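# Move filter cartridge from service panel into tray

## Task

Remove the round filter cartridge from the service panel and set it down on the tray's floor, either lying on its side or standing upright. At the moment of the final release the cartridge must be above the tray, and the tray must stay flat on the table. Missing any of these fails the job. Nothing may count on the robot holding it in place at the end, so open the gripper and move the arm away once finished.

## Robot and tools

Robot: two arms, left_arm and right_arm, each ending in a two-finger parallel gripper. Everything shares one scene frame in metres. Its origin sits on the table top midway between the arms, +z is up, +x points out across the table, and left_arm is mounted on the +y side. The arm names do not correspond to image sides. Printed hand positions can be slightly off, especially when an arm is reaching far.

Gripper geometry: the fingers extend along the gripper's +z axis and close along its x axis. The reported end effector position is the midpoint between the pads; fingertips stick out 17.5 mm past it. A flat block protrudes roughly 9 cm toward the gripper's -y side and rotates with it, so keep it clear of things.

The 20-number row (used by every moving call): one flat list covering both arms. Numbers 1-10 are left_arm: x, y, z (absolute target position, metres, scene frame), qw, qx, qy, qz (absolute target orientation quaternion, w first, scene frame), then gripper position, force_limit, speed. Numbers 11-20 are the same ten for right_arm. The last three per arm are each in [-1, 1]. Gripper position: +1 fully open (50 mm gap), about -0.65 pads touching, -1 means close until stopped by an object. force_limit: -1 about 20 N per pad, 0 about 102 N, +1 about 185 N. speed: -1 is 20 mm/s, 0 is 85, +1 is 150. An arm that should stay put must be sent its same full pose and same three gripper numbers again; a 0 in the gripper slots is a real command. Reuse the exact target quaternion to hold orientation rather than copying the drifting reported one. A target more than 0.6 m from the arm's last reported position along any gripper axis is refused.

Tools:
execute_actions {actions, pictures}: actions is an empty list (just report state, with pictures), or a list of one item. An action item has rows (1 to 15 rows of 20 numbers, each applied for one control step of 1/30 s) and steps (at most 15, default 15, minimum 11; the last row repeats). A wait item has only steps (up to 300), counted from the previous result including thinking time. Pictures come only with an empty list or pictures: true. Each step the commanded pose is clipped to within 100 mm and 16 degrees of the measured pose, and motion trails commands by about 0.17 s. The final 11 steps of an action run after the result is reported, so check the pose and send the remainder of a long move next time.
move {target, speed, stop_force}: target is one 20-number row; each gripper travels in a straight line to its absolute pose, both paths finishing together, lasting 0.5 to 10 s. speed is m/s, 0.002 to 0.5 (default 0.25); turning is capped at twice that in rad/s. stop_force (13 to 80 N, one value for both arms, usable after 0.2 s of scene time) halts an arm's path once its wrist sensor senses that much extra resistance; that gripper backs off two steps and holds. Use it only with very slow speeds, not when the gripper also rotates, and omit it when lifting off something the gripper is pressing. Moves do not avoid obstacles or the other arm.
wait {seconds}: 0 to 10 s of letting the scene run with no new command.
zoom_image {camera, region}: enlarges a pixel box [x0, y0, x1, y1] (max 504x504) from cam_high, cam_low, cam_left_wrist or cam_right_wrist (all 896x504).
show_instructions {}: shows the reference pages.
finished_scene {scene}: ends and grades the current scene; irreversible.

Reading results: the state line gives each gripper's position, quaternion and velocities. move adds a line with the outcome per arm: done, off_target, moving, held, contact (stop_force triggered) or fault, and limits such as paced (pose clipped) or held (clearance check blocked steps; motion can then surge). HELD marks steps where part of the row was not sent; pose unreachable names an arm whose command was altered. Hand target shows where the controller is currently driving. object_status: 0 moving, 1 blocked while opening, 2 blocked while closing (a real grip), 3 reached the commanded position or pads met (usually empty). Gap in mm is about (250 - position_measured) x 0.202. Wrist force/torque are in the gripper's own axes, noisy (offset up to about 5.5 N, saturating near 100 N); pressing on a surface reads as a force back toward the arm.

Typical order: look, open the gripper, approach the cartridge from above or the side, descend slowly, close with -1 and confirm status 2, lift straight out of the panel, carry above the tray, lower gently to the tray floor, open, then retreat upward.

Avoid: hard contact (arms are stiff; a torque at a joint load limit or 150 N external force halts the arm for 10 s), arms colliding, dropping or flinging the cartridge, knocking anything off the table, tipping the tray, and prolonged heavy holding that overheats motors (warning at 70 °C, brake stop at 85 °C). Loose objects may get an occasional small push.

Each tool is called as name(argument=value, ...), one argument or row to a line, values as JSON.

Reference images:

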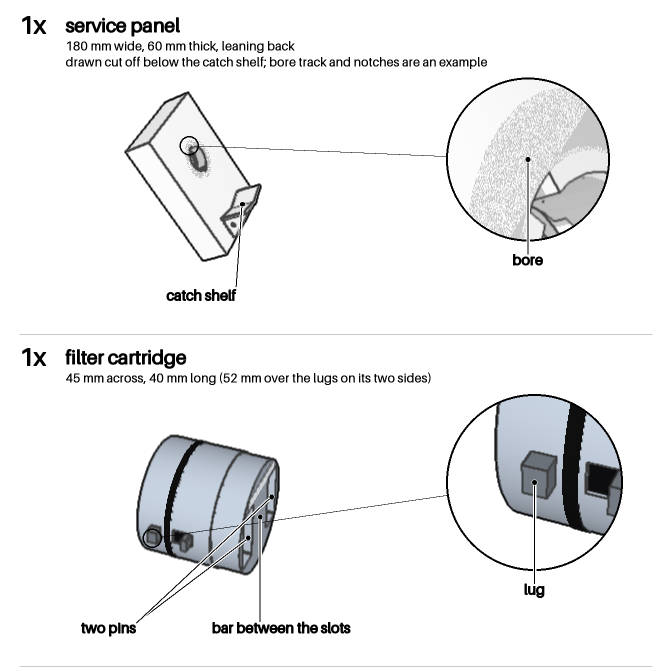

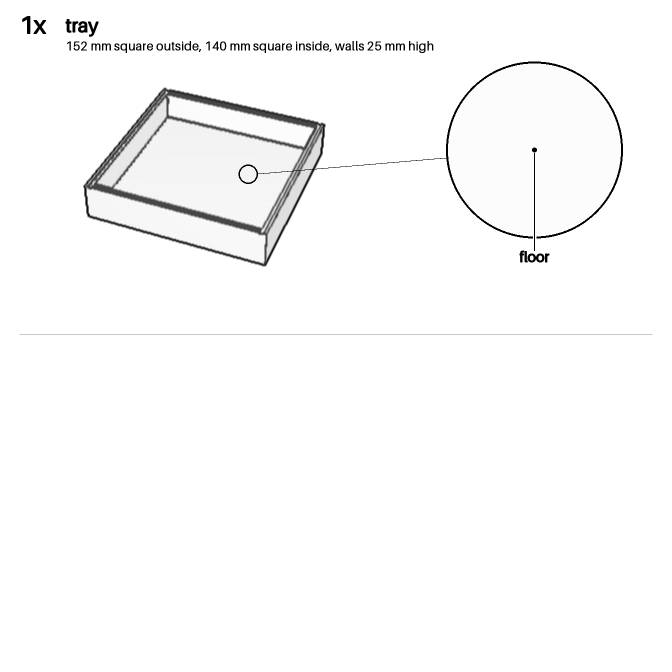

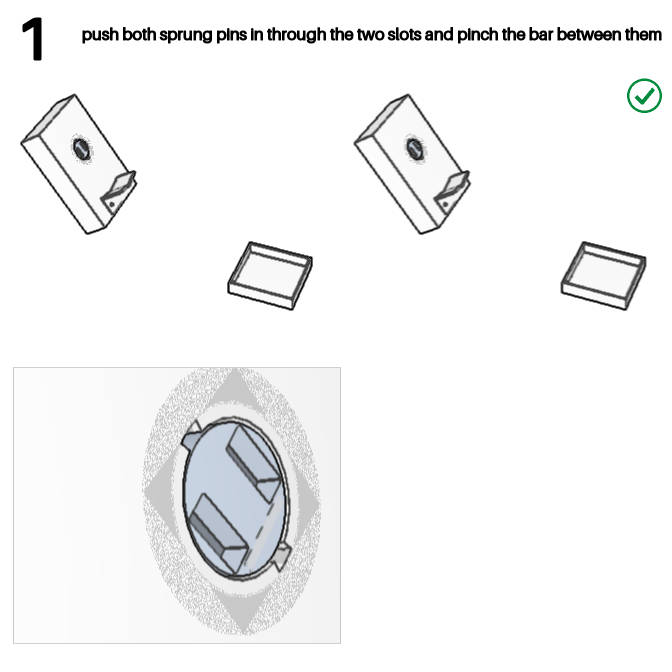

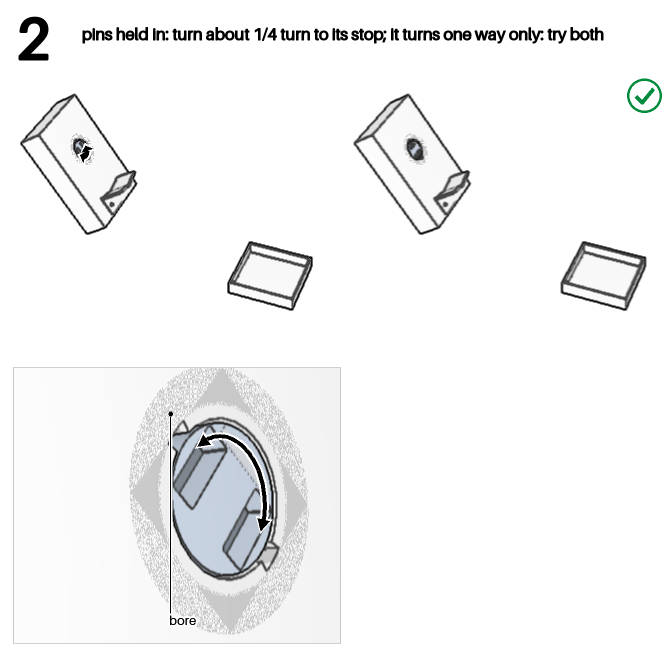

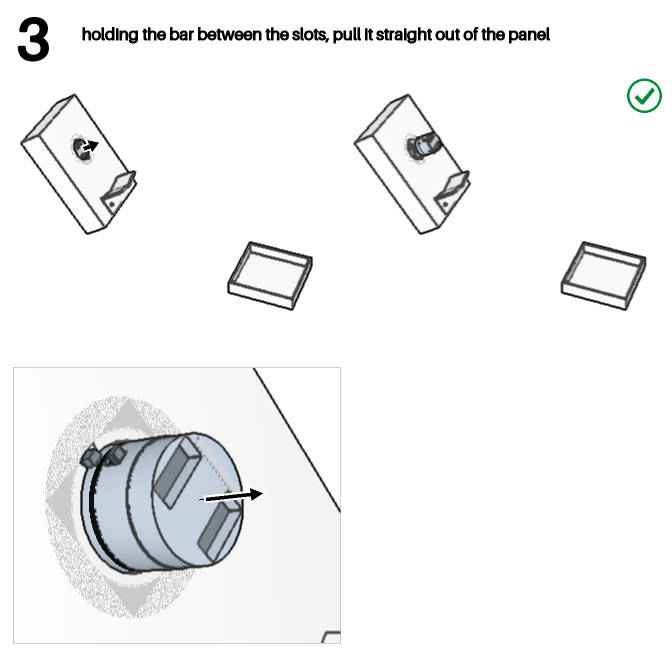

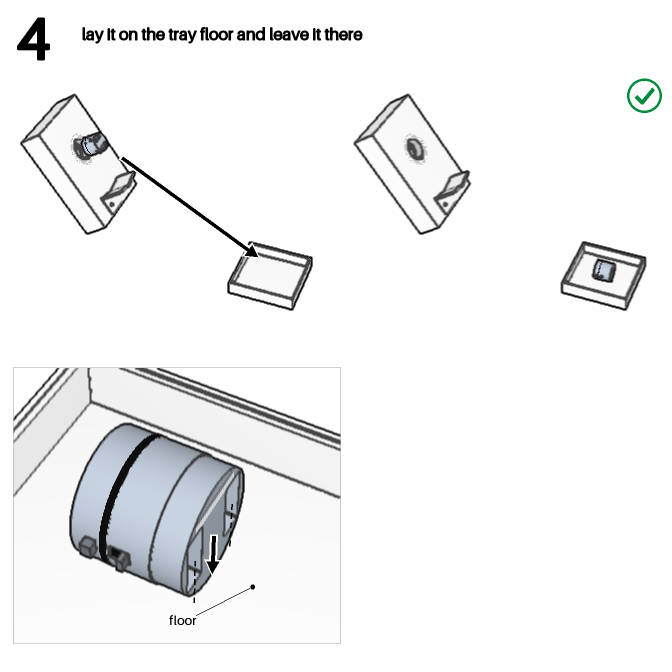

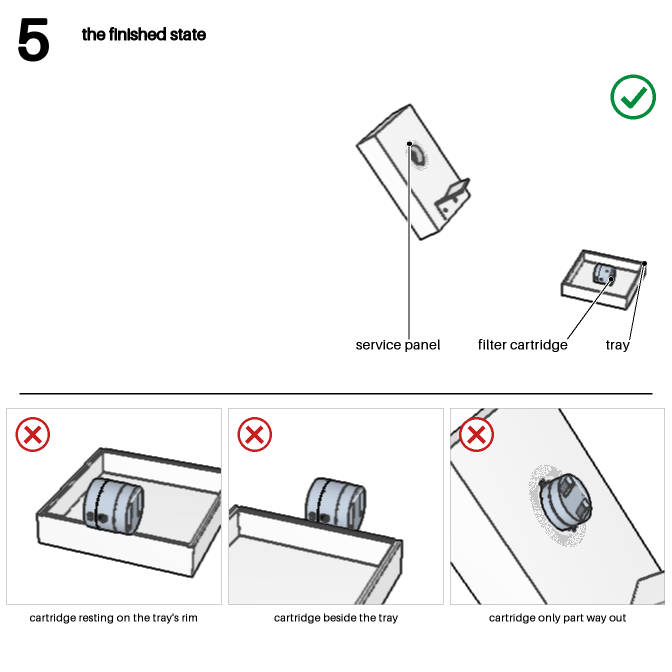

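## Session

I'll start by looking at the current state.

execute_actions(
  actions=[],
)

Scene clock: 0.00 s of 4800.00 s.
left_arm: end_effector_position=(+0.6791, +0.6778, +0.1767) position_measured=3 object_status=3 end_effector_quat_wxyz=(-0.000, +0.721, +0.693, -0.001) end_effector_velocity=(+0.000, -0.000, +0.001) end_effector_angular_velocity=(+0.001, -0.002, -0.002) | right_arm: end_effector_position=(+0.1081, +0.4180, +0.1029) position_measured=3 object_status=3 end_effector_quat_wxyz=(+0.406, +0.652, -0.424, -0.480) end_effector_velocity=(-0.000, -0.000, -0.000) end_effector_angular_velocity=(-0.001, +0.000, +0.000)
Joint positions: left_arm=[-0.279 -1.555  2.144 -2.158 -1.572 -0.282] | right_arm=[ 4.394 -2.518 -1.066 -2.196  2.692 -2.973]
Joint velocities: left_arm=[-0.001 -0.001 -0.    -0.001  0.001  0.001] | right_arm=[-0.    -0.    -0.    -0.001 -0.    -0.   ]
Wrist force (N, on the end effector, along its own x y z axes, offset not removed): no reading
Wrist torque (N m, same axes, about the end effector's origin, offset not removed): no reading
Hand target (left_arm): +0.679, +0.678, +0.177; -0.000, +0.721, +0.693, -0.001
Hand target (right_arm): +0.108, +0.418, +0.103; +0.406, +0.652, -0.424, -0.480

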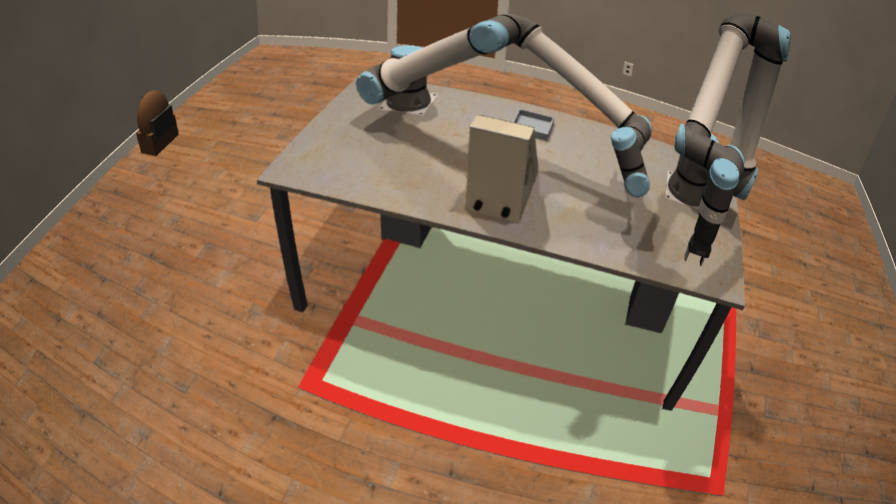

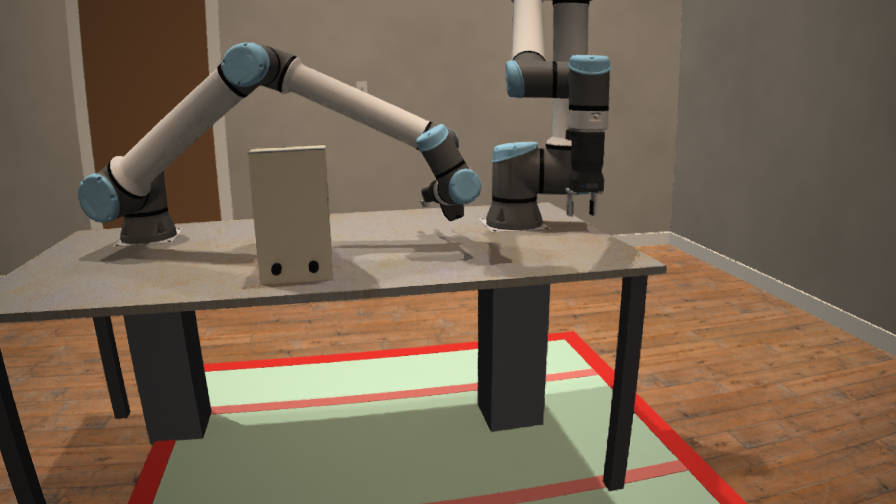

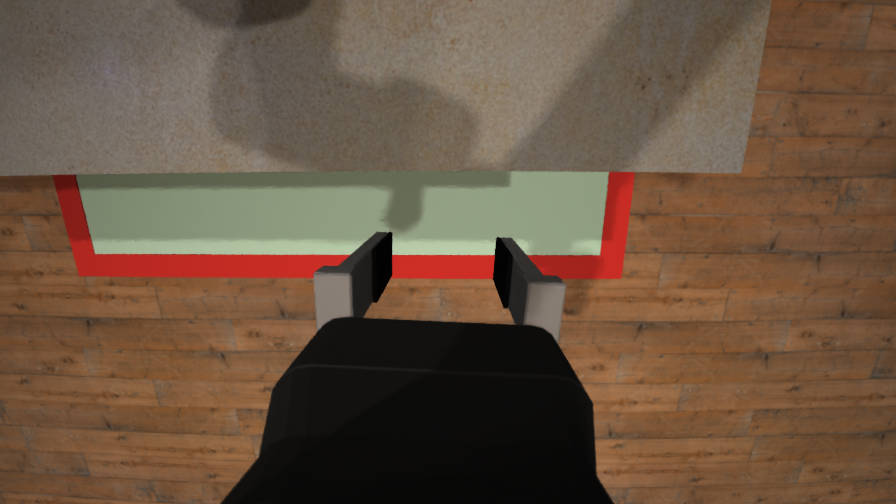

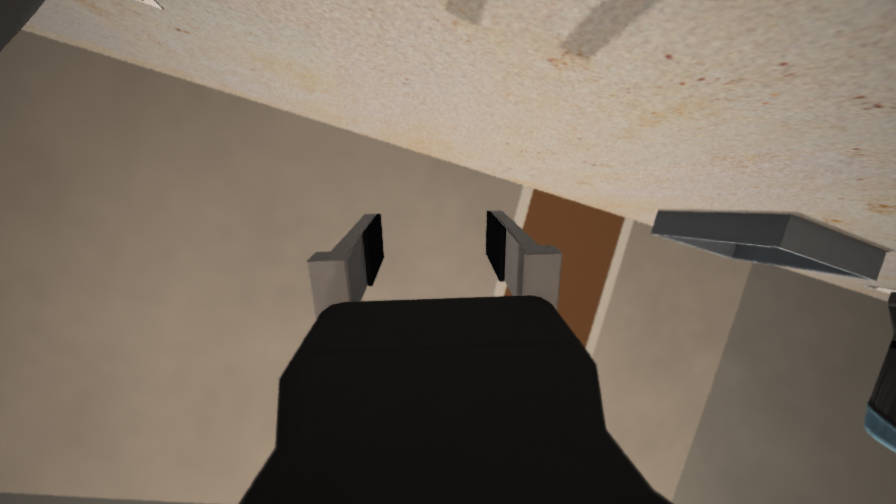

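zoom_image(
  camera="cam_high",
  region=[340, 20, 800, 300],
)

zoom_image(
  camera="cam_low",
  region=[60, 30, 560, 310],
)

Region (340, 20, 800, 300) of cam_high's 896x504 image, scaled by 1.096, with more detail than that image has; it fills the top 307 rows of this view, and the rest is white.

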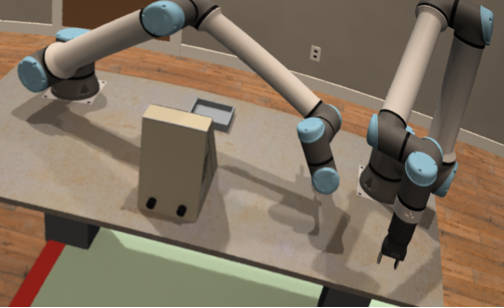

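Region (60, 30, 560, 310) of cam_low's 896x504 image, scaled by 1.008, with more detail than that image has; it fills the top 282 rows of this view, and the rest is white.

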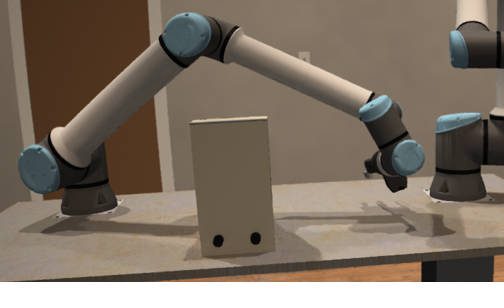

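move(
  target=[0.6791, 0.6778, 0.1767, 0.0, 0.721, 0.693, -0.001, 1, 0, 0, 0.12, -0.03, 0.36, 0.3536, -0.612, 0.612, -0.3536, 1, 0, 0],
  speed=0.3,
)

Scene clock: 10.43 s of 4800.00 s.
left_arm: end_effector_position=(+0.6791, +0.6778, +0.1767) position_measured=3 object_status=3 end_effector_quat_wxyz=(-0.000, +0.721, +0.693, -0.001) end_effector_velocity=(+0.000, +0.000, -0.000) end_effector_angular_velocity=(+0.000, +0.000, -0.000) | right_arm: end_effector_position=(+0.1200, -0.0300, +0.3594) position_measured=3 object_status=3 end_effector_quat_wxyz=(-0.354, +0.612, -0.613, +0.353) end_effector_velocity=(-0.001, -0.002, -0.000) end_effector_angular_velocity=(-0.001, -0.011, -0.007)
Joint positions: left_arm=[-0.279 -1.555  2.143 -2.158 -1.573 -0.282] | right_arm=[ 5.186 -1.344 -2.178 -1.896  0.717 -0.721]
Joint velocities: left_arm=[ 0.001  0.001 -0.    -0.     0.     0.001] | right_arm=[ 0.003 -0.006  0.002 -0.019 -0.     0.021]
Wrist force (N, on the end effector, along its own x y z axes, offset not removed): left_arm=[-0.1 -3.0 -3.4] | right_arm=[0.1 6.1 4.2]
Wrist torque (N m, same axes, about the end effector's origin, offset not removed): left_arm=[-0.52 0.00 0.31] | right_arm=[1.28 0.36 -0.46]
Hand target (left_arm): +0.679, +0.678, +0.177; -0.000, +0.721, +0.693, -0.001
Hand target (right_arm): +0.120, -0.030, +0.359; -0.354, +0.612, -0.613, +0.353
Off the commanded pose (left_arm): 0.000 m, 0 deg.
Off the commanded pose (right_arm): 0.001 m, 0 deg.
Kept back: nothing.
After step 90, 2.73 s passed at rest.
move: done

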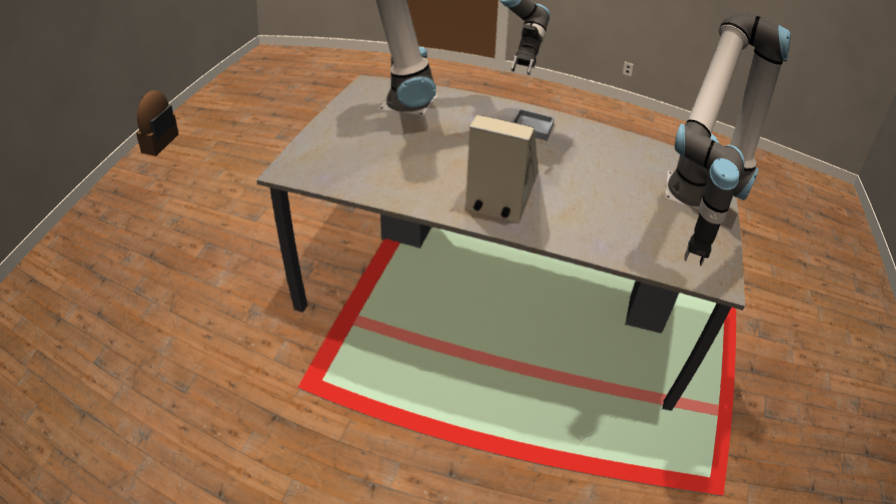

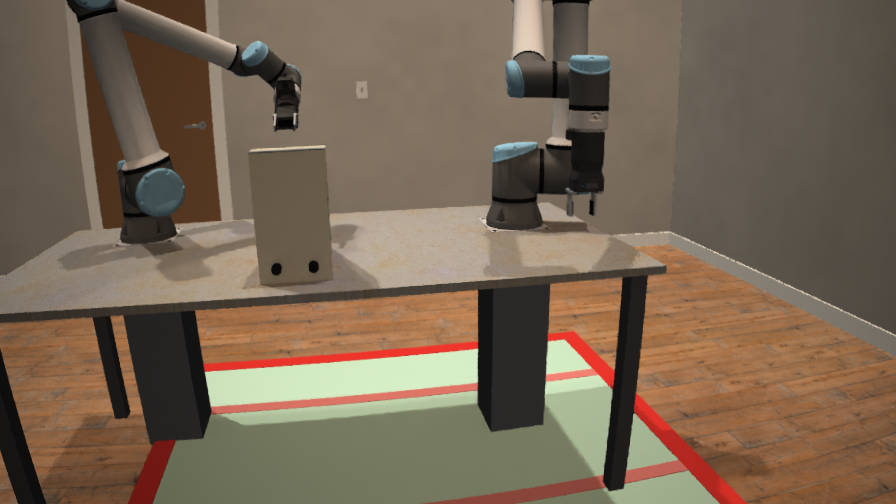

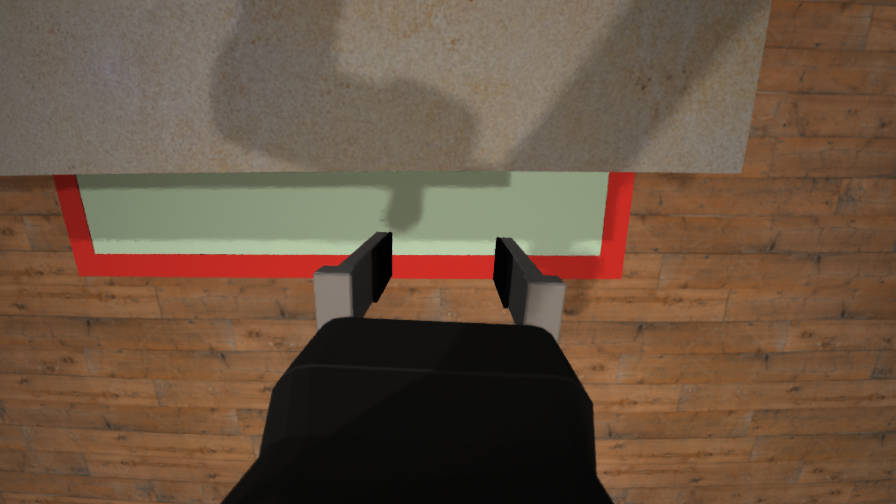

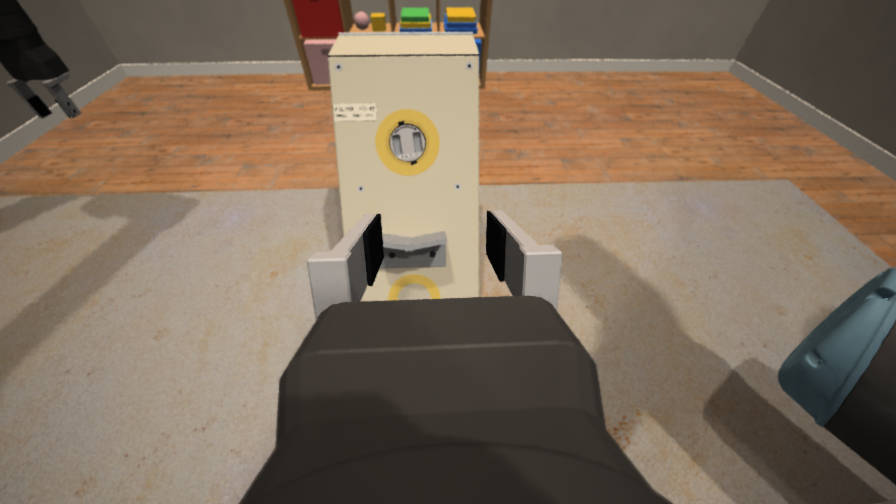

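zoom_image(
  camera="cam_right_wrist",
  region=[310, 20, 510, 310],
)

zoom_image(
  camera="cam_right_wrist",
  region=[325, 95, 455, 185],
)

Region (310, 20, 510, 310) of cam_right_wrist's 896x504 image, scaled by 1.738, with more detail than that image has; it fills the left 348 columns of this view, and the rest is white.

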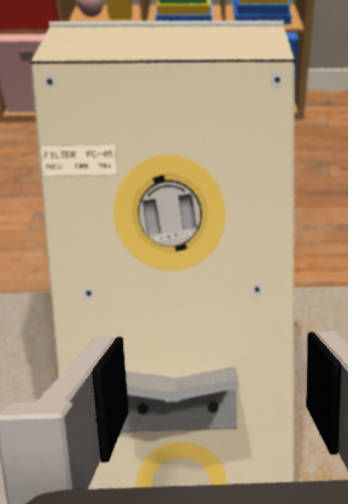

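Region (325, 95, 455, 185) of cam_right_wrist's 896x504 image, scaled by 3.877, with more detail than that image has; it fills the top 349 rows of this view, and the rest is white.

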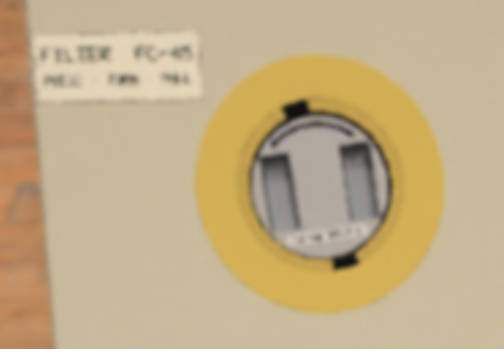

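zoom_image(
  camera="cam_right_wrist",
  region=[320, 25, 500, 205],
)

move(
  target=[0.6791, 0.6778, 0.1767, 0.0, 0.721, 0.693, -0.001, 1, 0, 0, 0.25, -0.03, 0.285, 0.3536, -0.612, 0.612, -0.3536, 1, 0, 0],
  speed=0.2,
)

Region (320, 25, 500, 205) of cam_right_wrist's 896x504 image, scaled by 2.800, with more detail than that image has.

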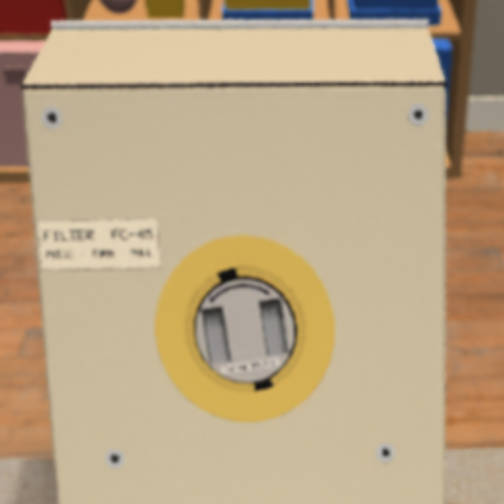

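Scene clock: 16.63 s of 4800.00 s.
left_arm: end_effector_position=(+0.6791, +0.6778, +0.1767) position_measured=3 object_status=3 end_effector_quat_wxyz=(-0.000, +0.721, +0.693, -0.001) end_effector_velocity=(-0.000, +0.001, -0.001) end_effector_angular_velocity=(+0.002, +0.002, +0.001) | right_arm: end_effector_position=(+0.2496, -0.0303, +0.2851) position_measured=3 object_status=3 end_effector_quat_wxyz=(-0.354, +0.612, -0.612, +0.354) end_effector_velocity=(+0.002, +0.001, -0.002) end_effector_angular_velocity=(-0.001, +0.002, +0.002)
Joint positions: left_arm=[-0.279 -1.555  2.143 -2.158 -1.573 -0.282] | right_arm=[ 4.936 -1.401 -2.338 -1.404  0.582 -1.069]
Joint velocities: left_arm=[ 0.001  0.001 -0.     0.001  0.001 -0.   ] | right_arm=[-0.005 -0.003 -0.003  0.017 -0.001 -0.014]
Wrist force (N, on the end effector, along its own x y z axes, offset not removed): left_arm=[-1.2 -1.3 -3.9] | right_arm=[-5.0 1.0 7.2]
Wrist torque (N m, same axes, about the end effector's origin, offset not removed): left_arm=[-0.31 0.23 0.30] | right_arm=[0.29 0.98 -0.25]
Hand target (left_arm): +0.679, +0.678, +0.177; -0.000, +0.721, +0.693, -0.001
Hand target (right_arm): +0.250, -0.030, +0.285; -0.354, +0.612, -0.612, +0.354
Off the commanded pose (left_arm): 0.000 m, 0 deg.
Off the commanded pose (right_arm): 0.000 m, 0 deg.
Kept back: nothing.
After step 90, 1.80 s passed at rest.
move: done

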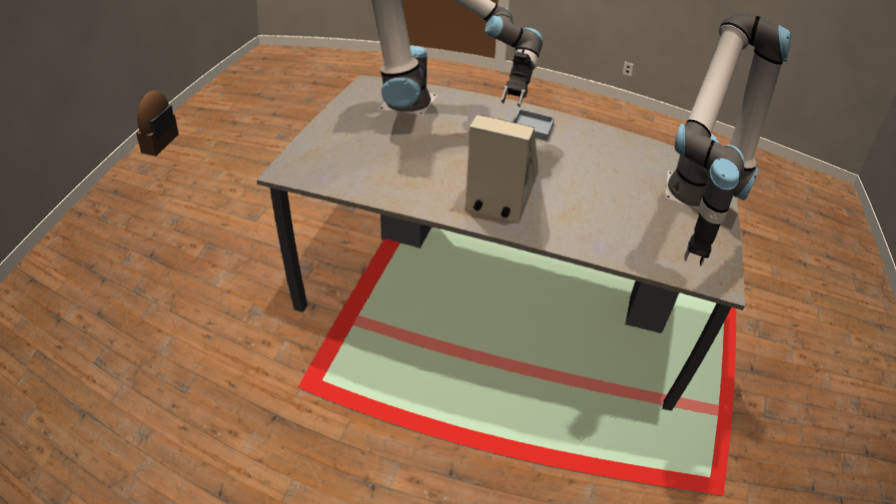

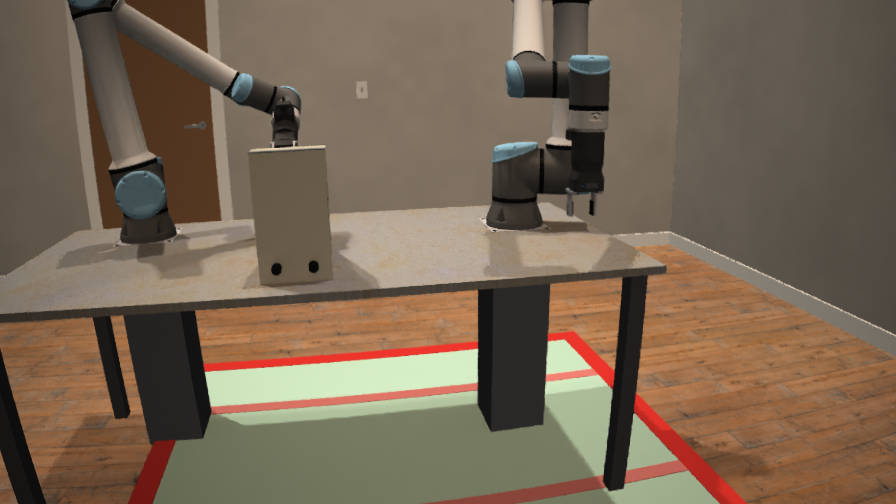

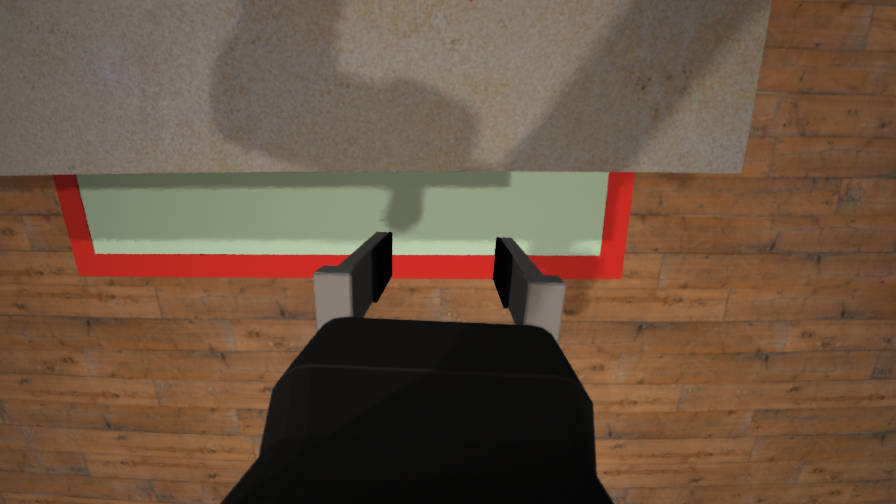

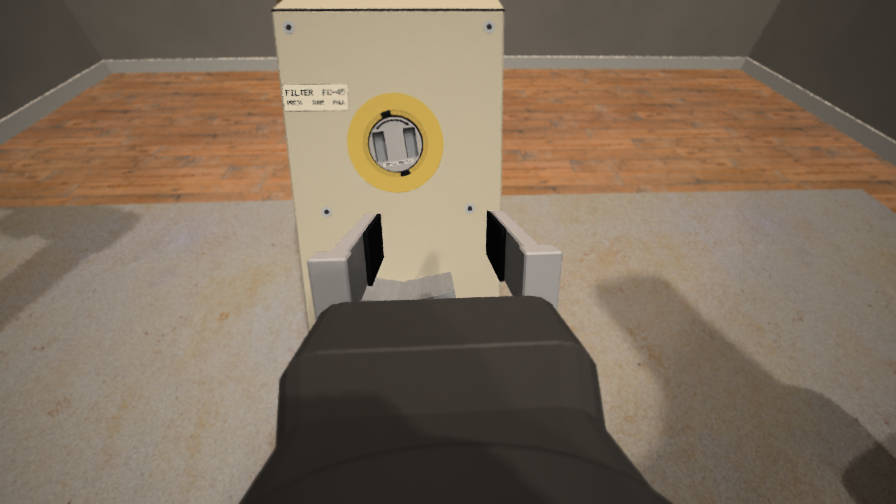

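zoom_image(
  camera="cam_right_wrist",
  region=[265, 0, 517, 252],
)

Region (265, 0, 517, 252) of cam_right_wrist's 896x504 image, scaled by 2.000, with more detail than that image has.

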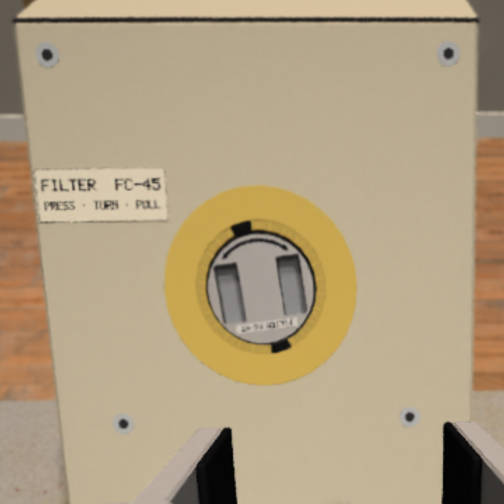

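zoom_image(
  camera="cam_right_wrist",
  region=[300, 195, 570, 315],
)

zoom_image(
  camera="cam_right_wrist",
  region=[345, 95, 445, 195],
)

Region (300, 195, 570, 315) of cam_right_wrist's 896x504 image, scaled by 1.867, with more detail than that image has.

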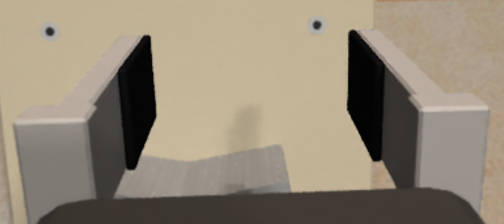

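Region (345, 95, 445, 195) of cam_right_wrist's 896x504 image, scaled by 5.040, with more detail than that image has.

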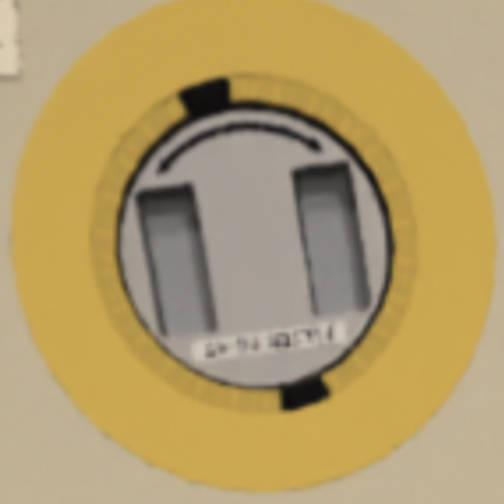

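move(
  target=[0.6791, 0.6778, 0.1767, 0.0, 0.721, 0.693, -0.001, 1, 0, 0, 0.361, 0.0004, 0.2761, 0.2983, -0.6688, 0.5917, -0.3371, -0.04, -0.5, 0],
  speed=0.15,
)

Scene clock: 24.60 s of 4800.00 s.
left_arm: end_effector_position=(+0.6791, +0.6778, +0.1767) position_measured=3 object_status=3 end_effector_quat_wxyz=(-0.000, +0.721, +0.693, -0.001) end_effector_velocity=(-0.000, -0.000, +0.000) end_effector_angular_velocity=(-0.002, -0.000, -0.000) | right_arm: end_effector_position=(+0.3606, +0.0002, +0.2762) position_measured=159 object_status=3 end_effector_quat_wxyz=(-0.298, +0.669, -0.592, +0.337) end_effector_velocity=(+0.002, +0.001, -0.000) end_effector_angular_velocity=(-0.001, +0.004, +0.005)
Joint positions: left_arm=[-0.279 -1.555  2.143 -2.158 -1.573 -0.282] | right_arm=[ 4.678 -1.516 -2.299 -0.911  0.637 -1.676]
Joint velocities: left_arm=[ 0.    -0.001  0.001 -0.001 -0.001  0.   ] | right_arm=[-0.005 -0.002 -0.     0.014  0.003 -0.016]
Wrist force (N, on the end effector, along its own x y z axes, offset not removed): left_arm=[-3.2 2.3 -1.6] | right_arm=[-1.8 1.0 -0.2]
Wrist torque (N m, same axes, about the end effector's origin, offset not removed): left_arm=[0.32 0.55 0.35] | right_arm=[0.08 0.42 -0.39]
Hand target (left_arm): +0.679, +0.678, +0.177; -0.000, +0.721, +0.693, -0.001
Hand target (right_arm): +0.361, +0.000, +0.276; -0.298, +0.669, -0.592, +0.337
Off the commanded pose (left_arm): 0.000 m, 0 deg.
Off the commanded pose (right_arm): 0.000 m, 0 deg.
Kept back: nothing.
After step 90, 3.60 s passed at rest.
move: done

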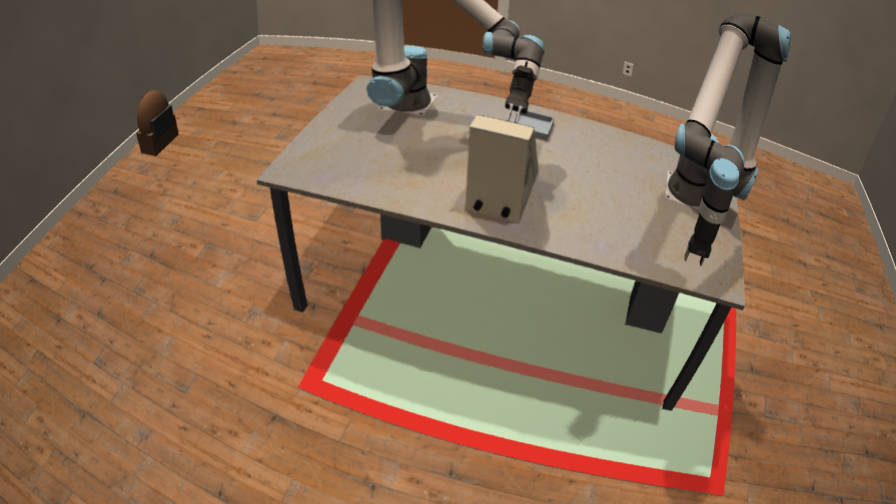

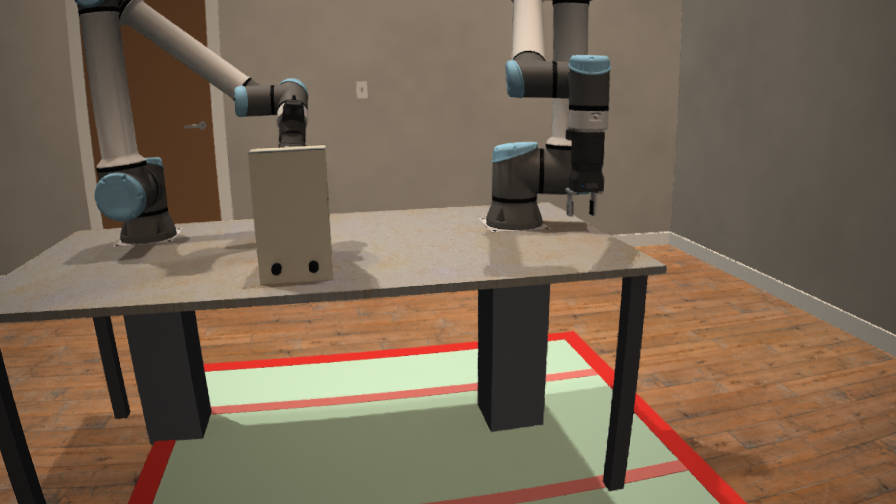

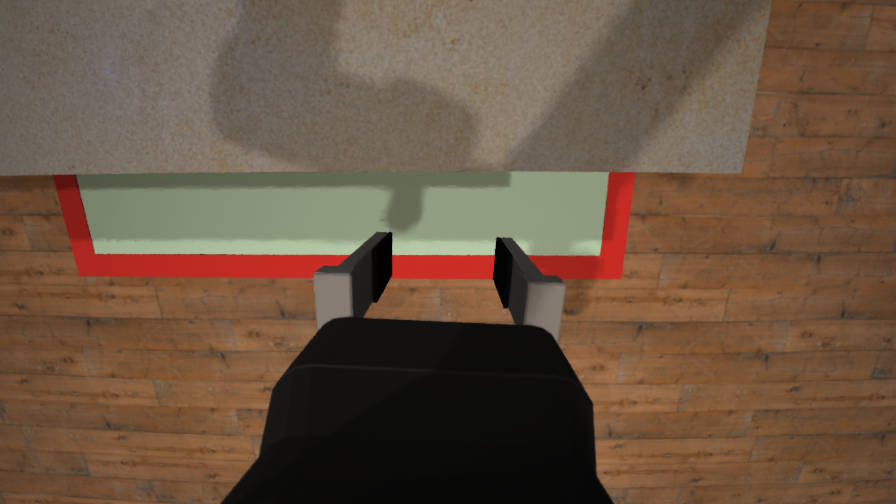

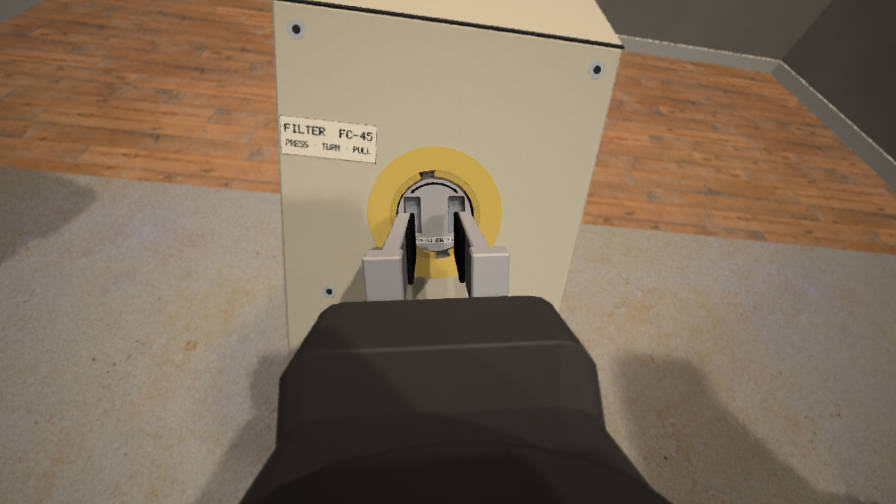

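zoom_image(
  camera="cam_right_wrist",
  region=[372, 160, 498, 286],
)

Region (372, 160, 498, 286) of cam_right_wrist's 896x504 image, scaled by 4.000, with more detail than that image has.

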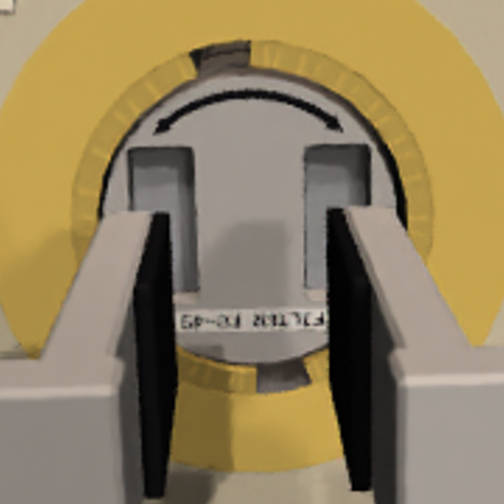

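move(
  target=[0.6791, 0.6778, 0.1767, 0.0, 0.721, 0.693, -0.001, 1, 0, 0, 0.38756, 0.0, 0.25651, 0.2983, -0.6688, 0.5917, -0.3371, -0.053, -0.5, 0],
  speed=0.04,
  stop_force=15,
)

zoom_image(
  camera="cam_right_wrist",
  region=[372, 160, 498, 286],
)

Scene clock: 27.63 s of 4800.00 s.
left_arm: end_effector_position=(+0.6791, +0.6778, +0.1767) position_measured=3 object_status=3 end_effector_quat_wxyz=(-0.000, +0.721, +0.693, -0.001) end_effector_velocity=(+0.001, -0.000, +0.001) end_effector_angular_velocity=(+0.000, -0.002, +0.001) | right_arm: end_effector_position=(+0.3873, -0.0000, +0.2567) position_measured=160 object_status=3 end_effector_quat_wxyz=(-0.298, +0.669, -0.592, +0.337) end_effector_velocity=(+0.001, +0.000, -0.002) end_effector_angular_velocity=(-0.001, +0.000, +0.001)
Joint positions: left_arm=[-0.279 -1.555  2.143 -2.158 -1.573 -0.282] | right_arm=[ 4.629 -1.57  -2.311 -0.777  0.638 -1.761]
Joint velocities: left_arm=[-0.    -0.    -0.001 -0.001  0.001 -0.001] | right_arm=[-0.003 -0.004 -0.001  0.009  0.    -0.006]
Wrist force (N, on the end effector, along its own x y z axes, offset not removed): left_arm=[0.0 -1.4 -5.0] | right_arm=[-4.6 7.5 2.5]
Wrist torque (N m, same axes, about the end effector's origin, offset not removed): left_arm=[-0.36 0.09 0.28] | right_arm=[1.34 1.17 -0.23]
Hand target (left_arm): +0.679, +0.678, +0.177; -0.000, +0.721, +0.693, -0.001
Hand target (right_arm): +0.388, -0.000, +0.257; -0.298, +0.669, -0.592, +0.337
Off the commanded pose (left_arm): 0.000 m, 0 deg.
Off the commanded pose (right_arm): 0.000 m, 0 deg.
Kept back: nothing.
move: done

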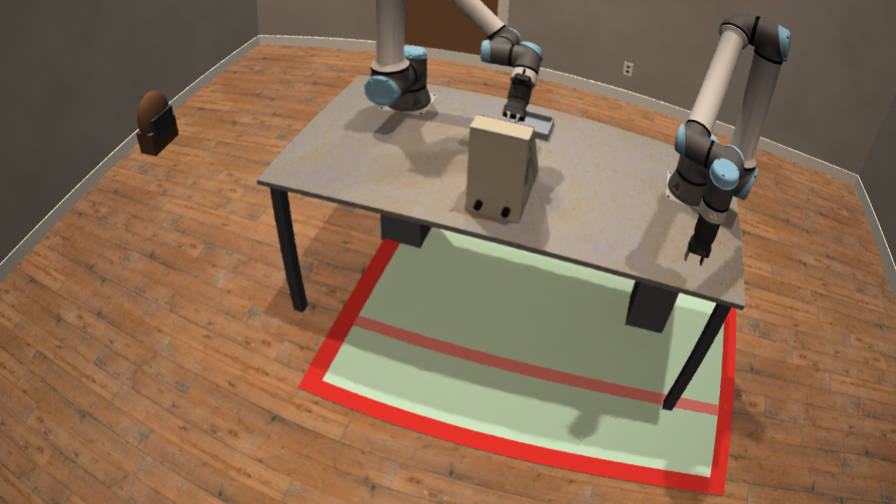

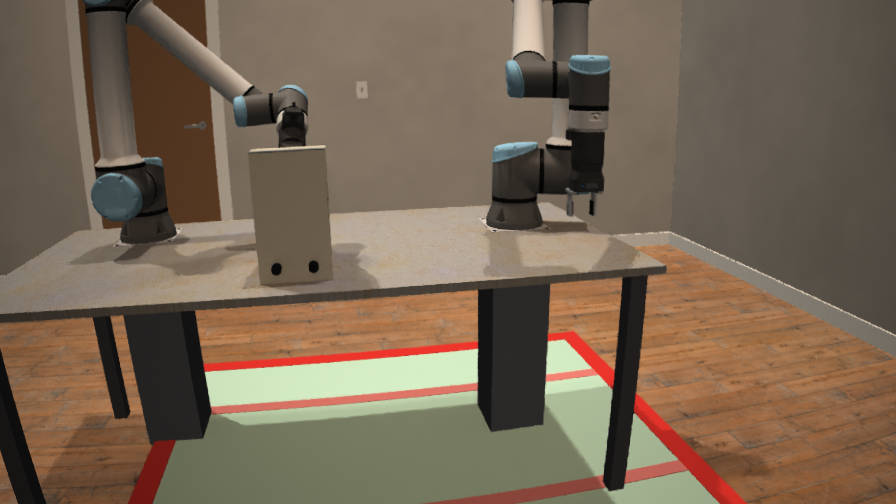

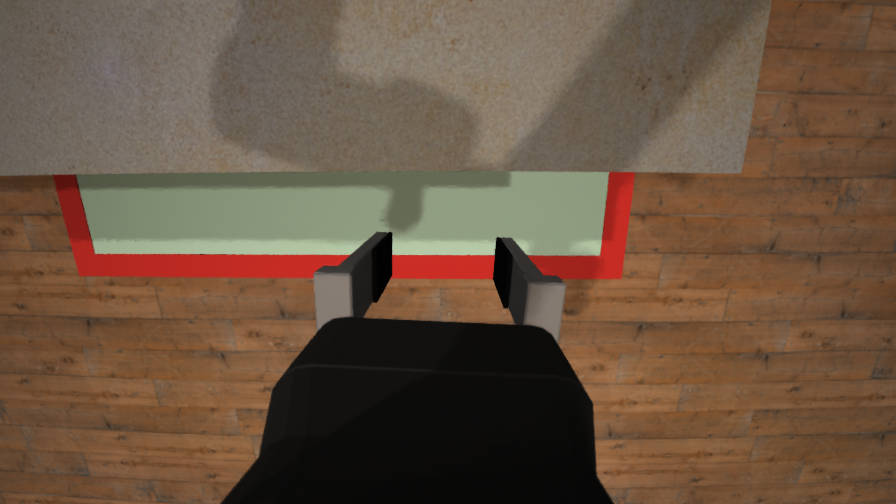

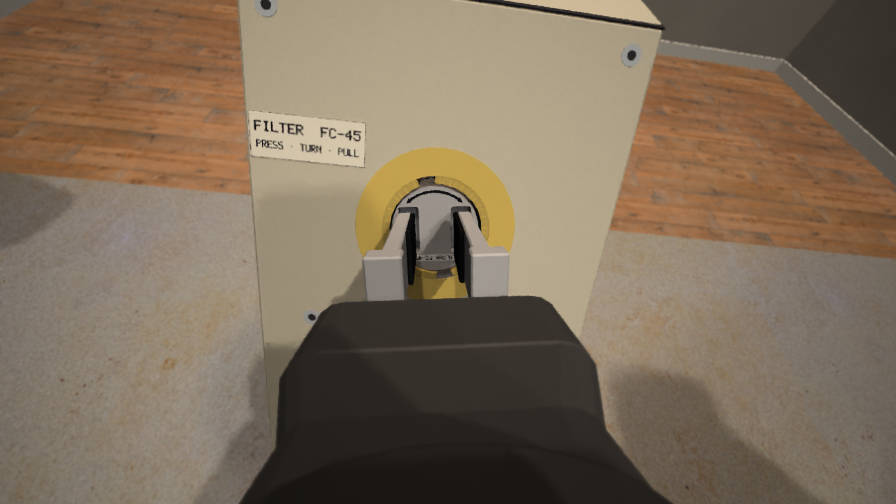

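Region (372, 160, 498, 286) of cam_right_wrist's 896x504 image, scaled by 4.000, with more detail than that image has.

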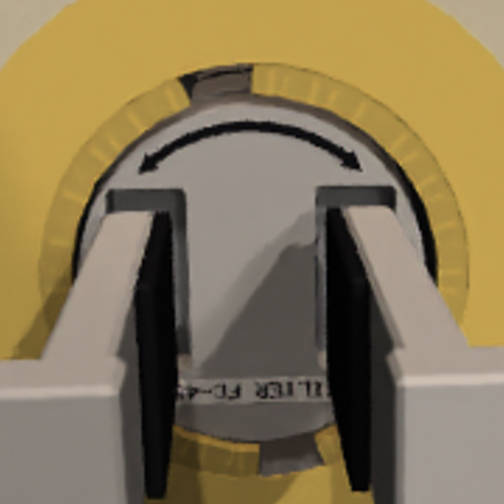

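zoom_image(
  camera="cam_right_wrist",
  region=[393, 195, 477, 279],
)

Region (393, 195, 477, 279) of cam_right_wrist's 896x504 image, scaled by 6.000, with more detail than that image has.

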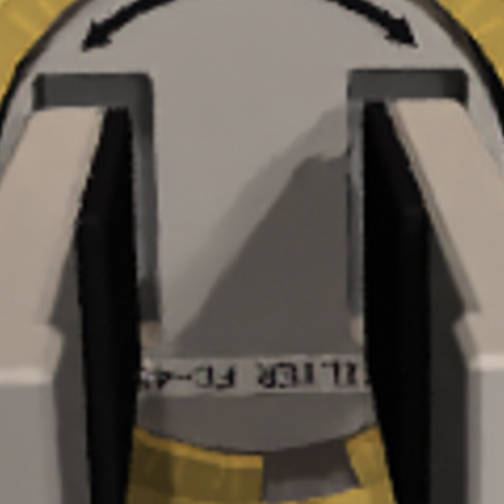

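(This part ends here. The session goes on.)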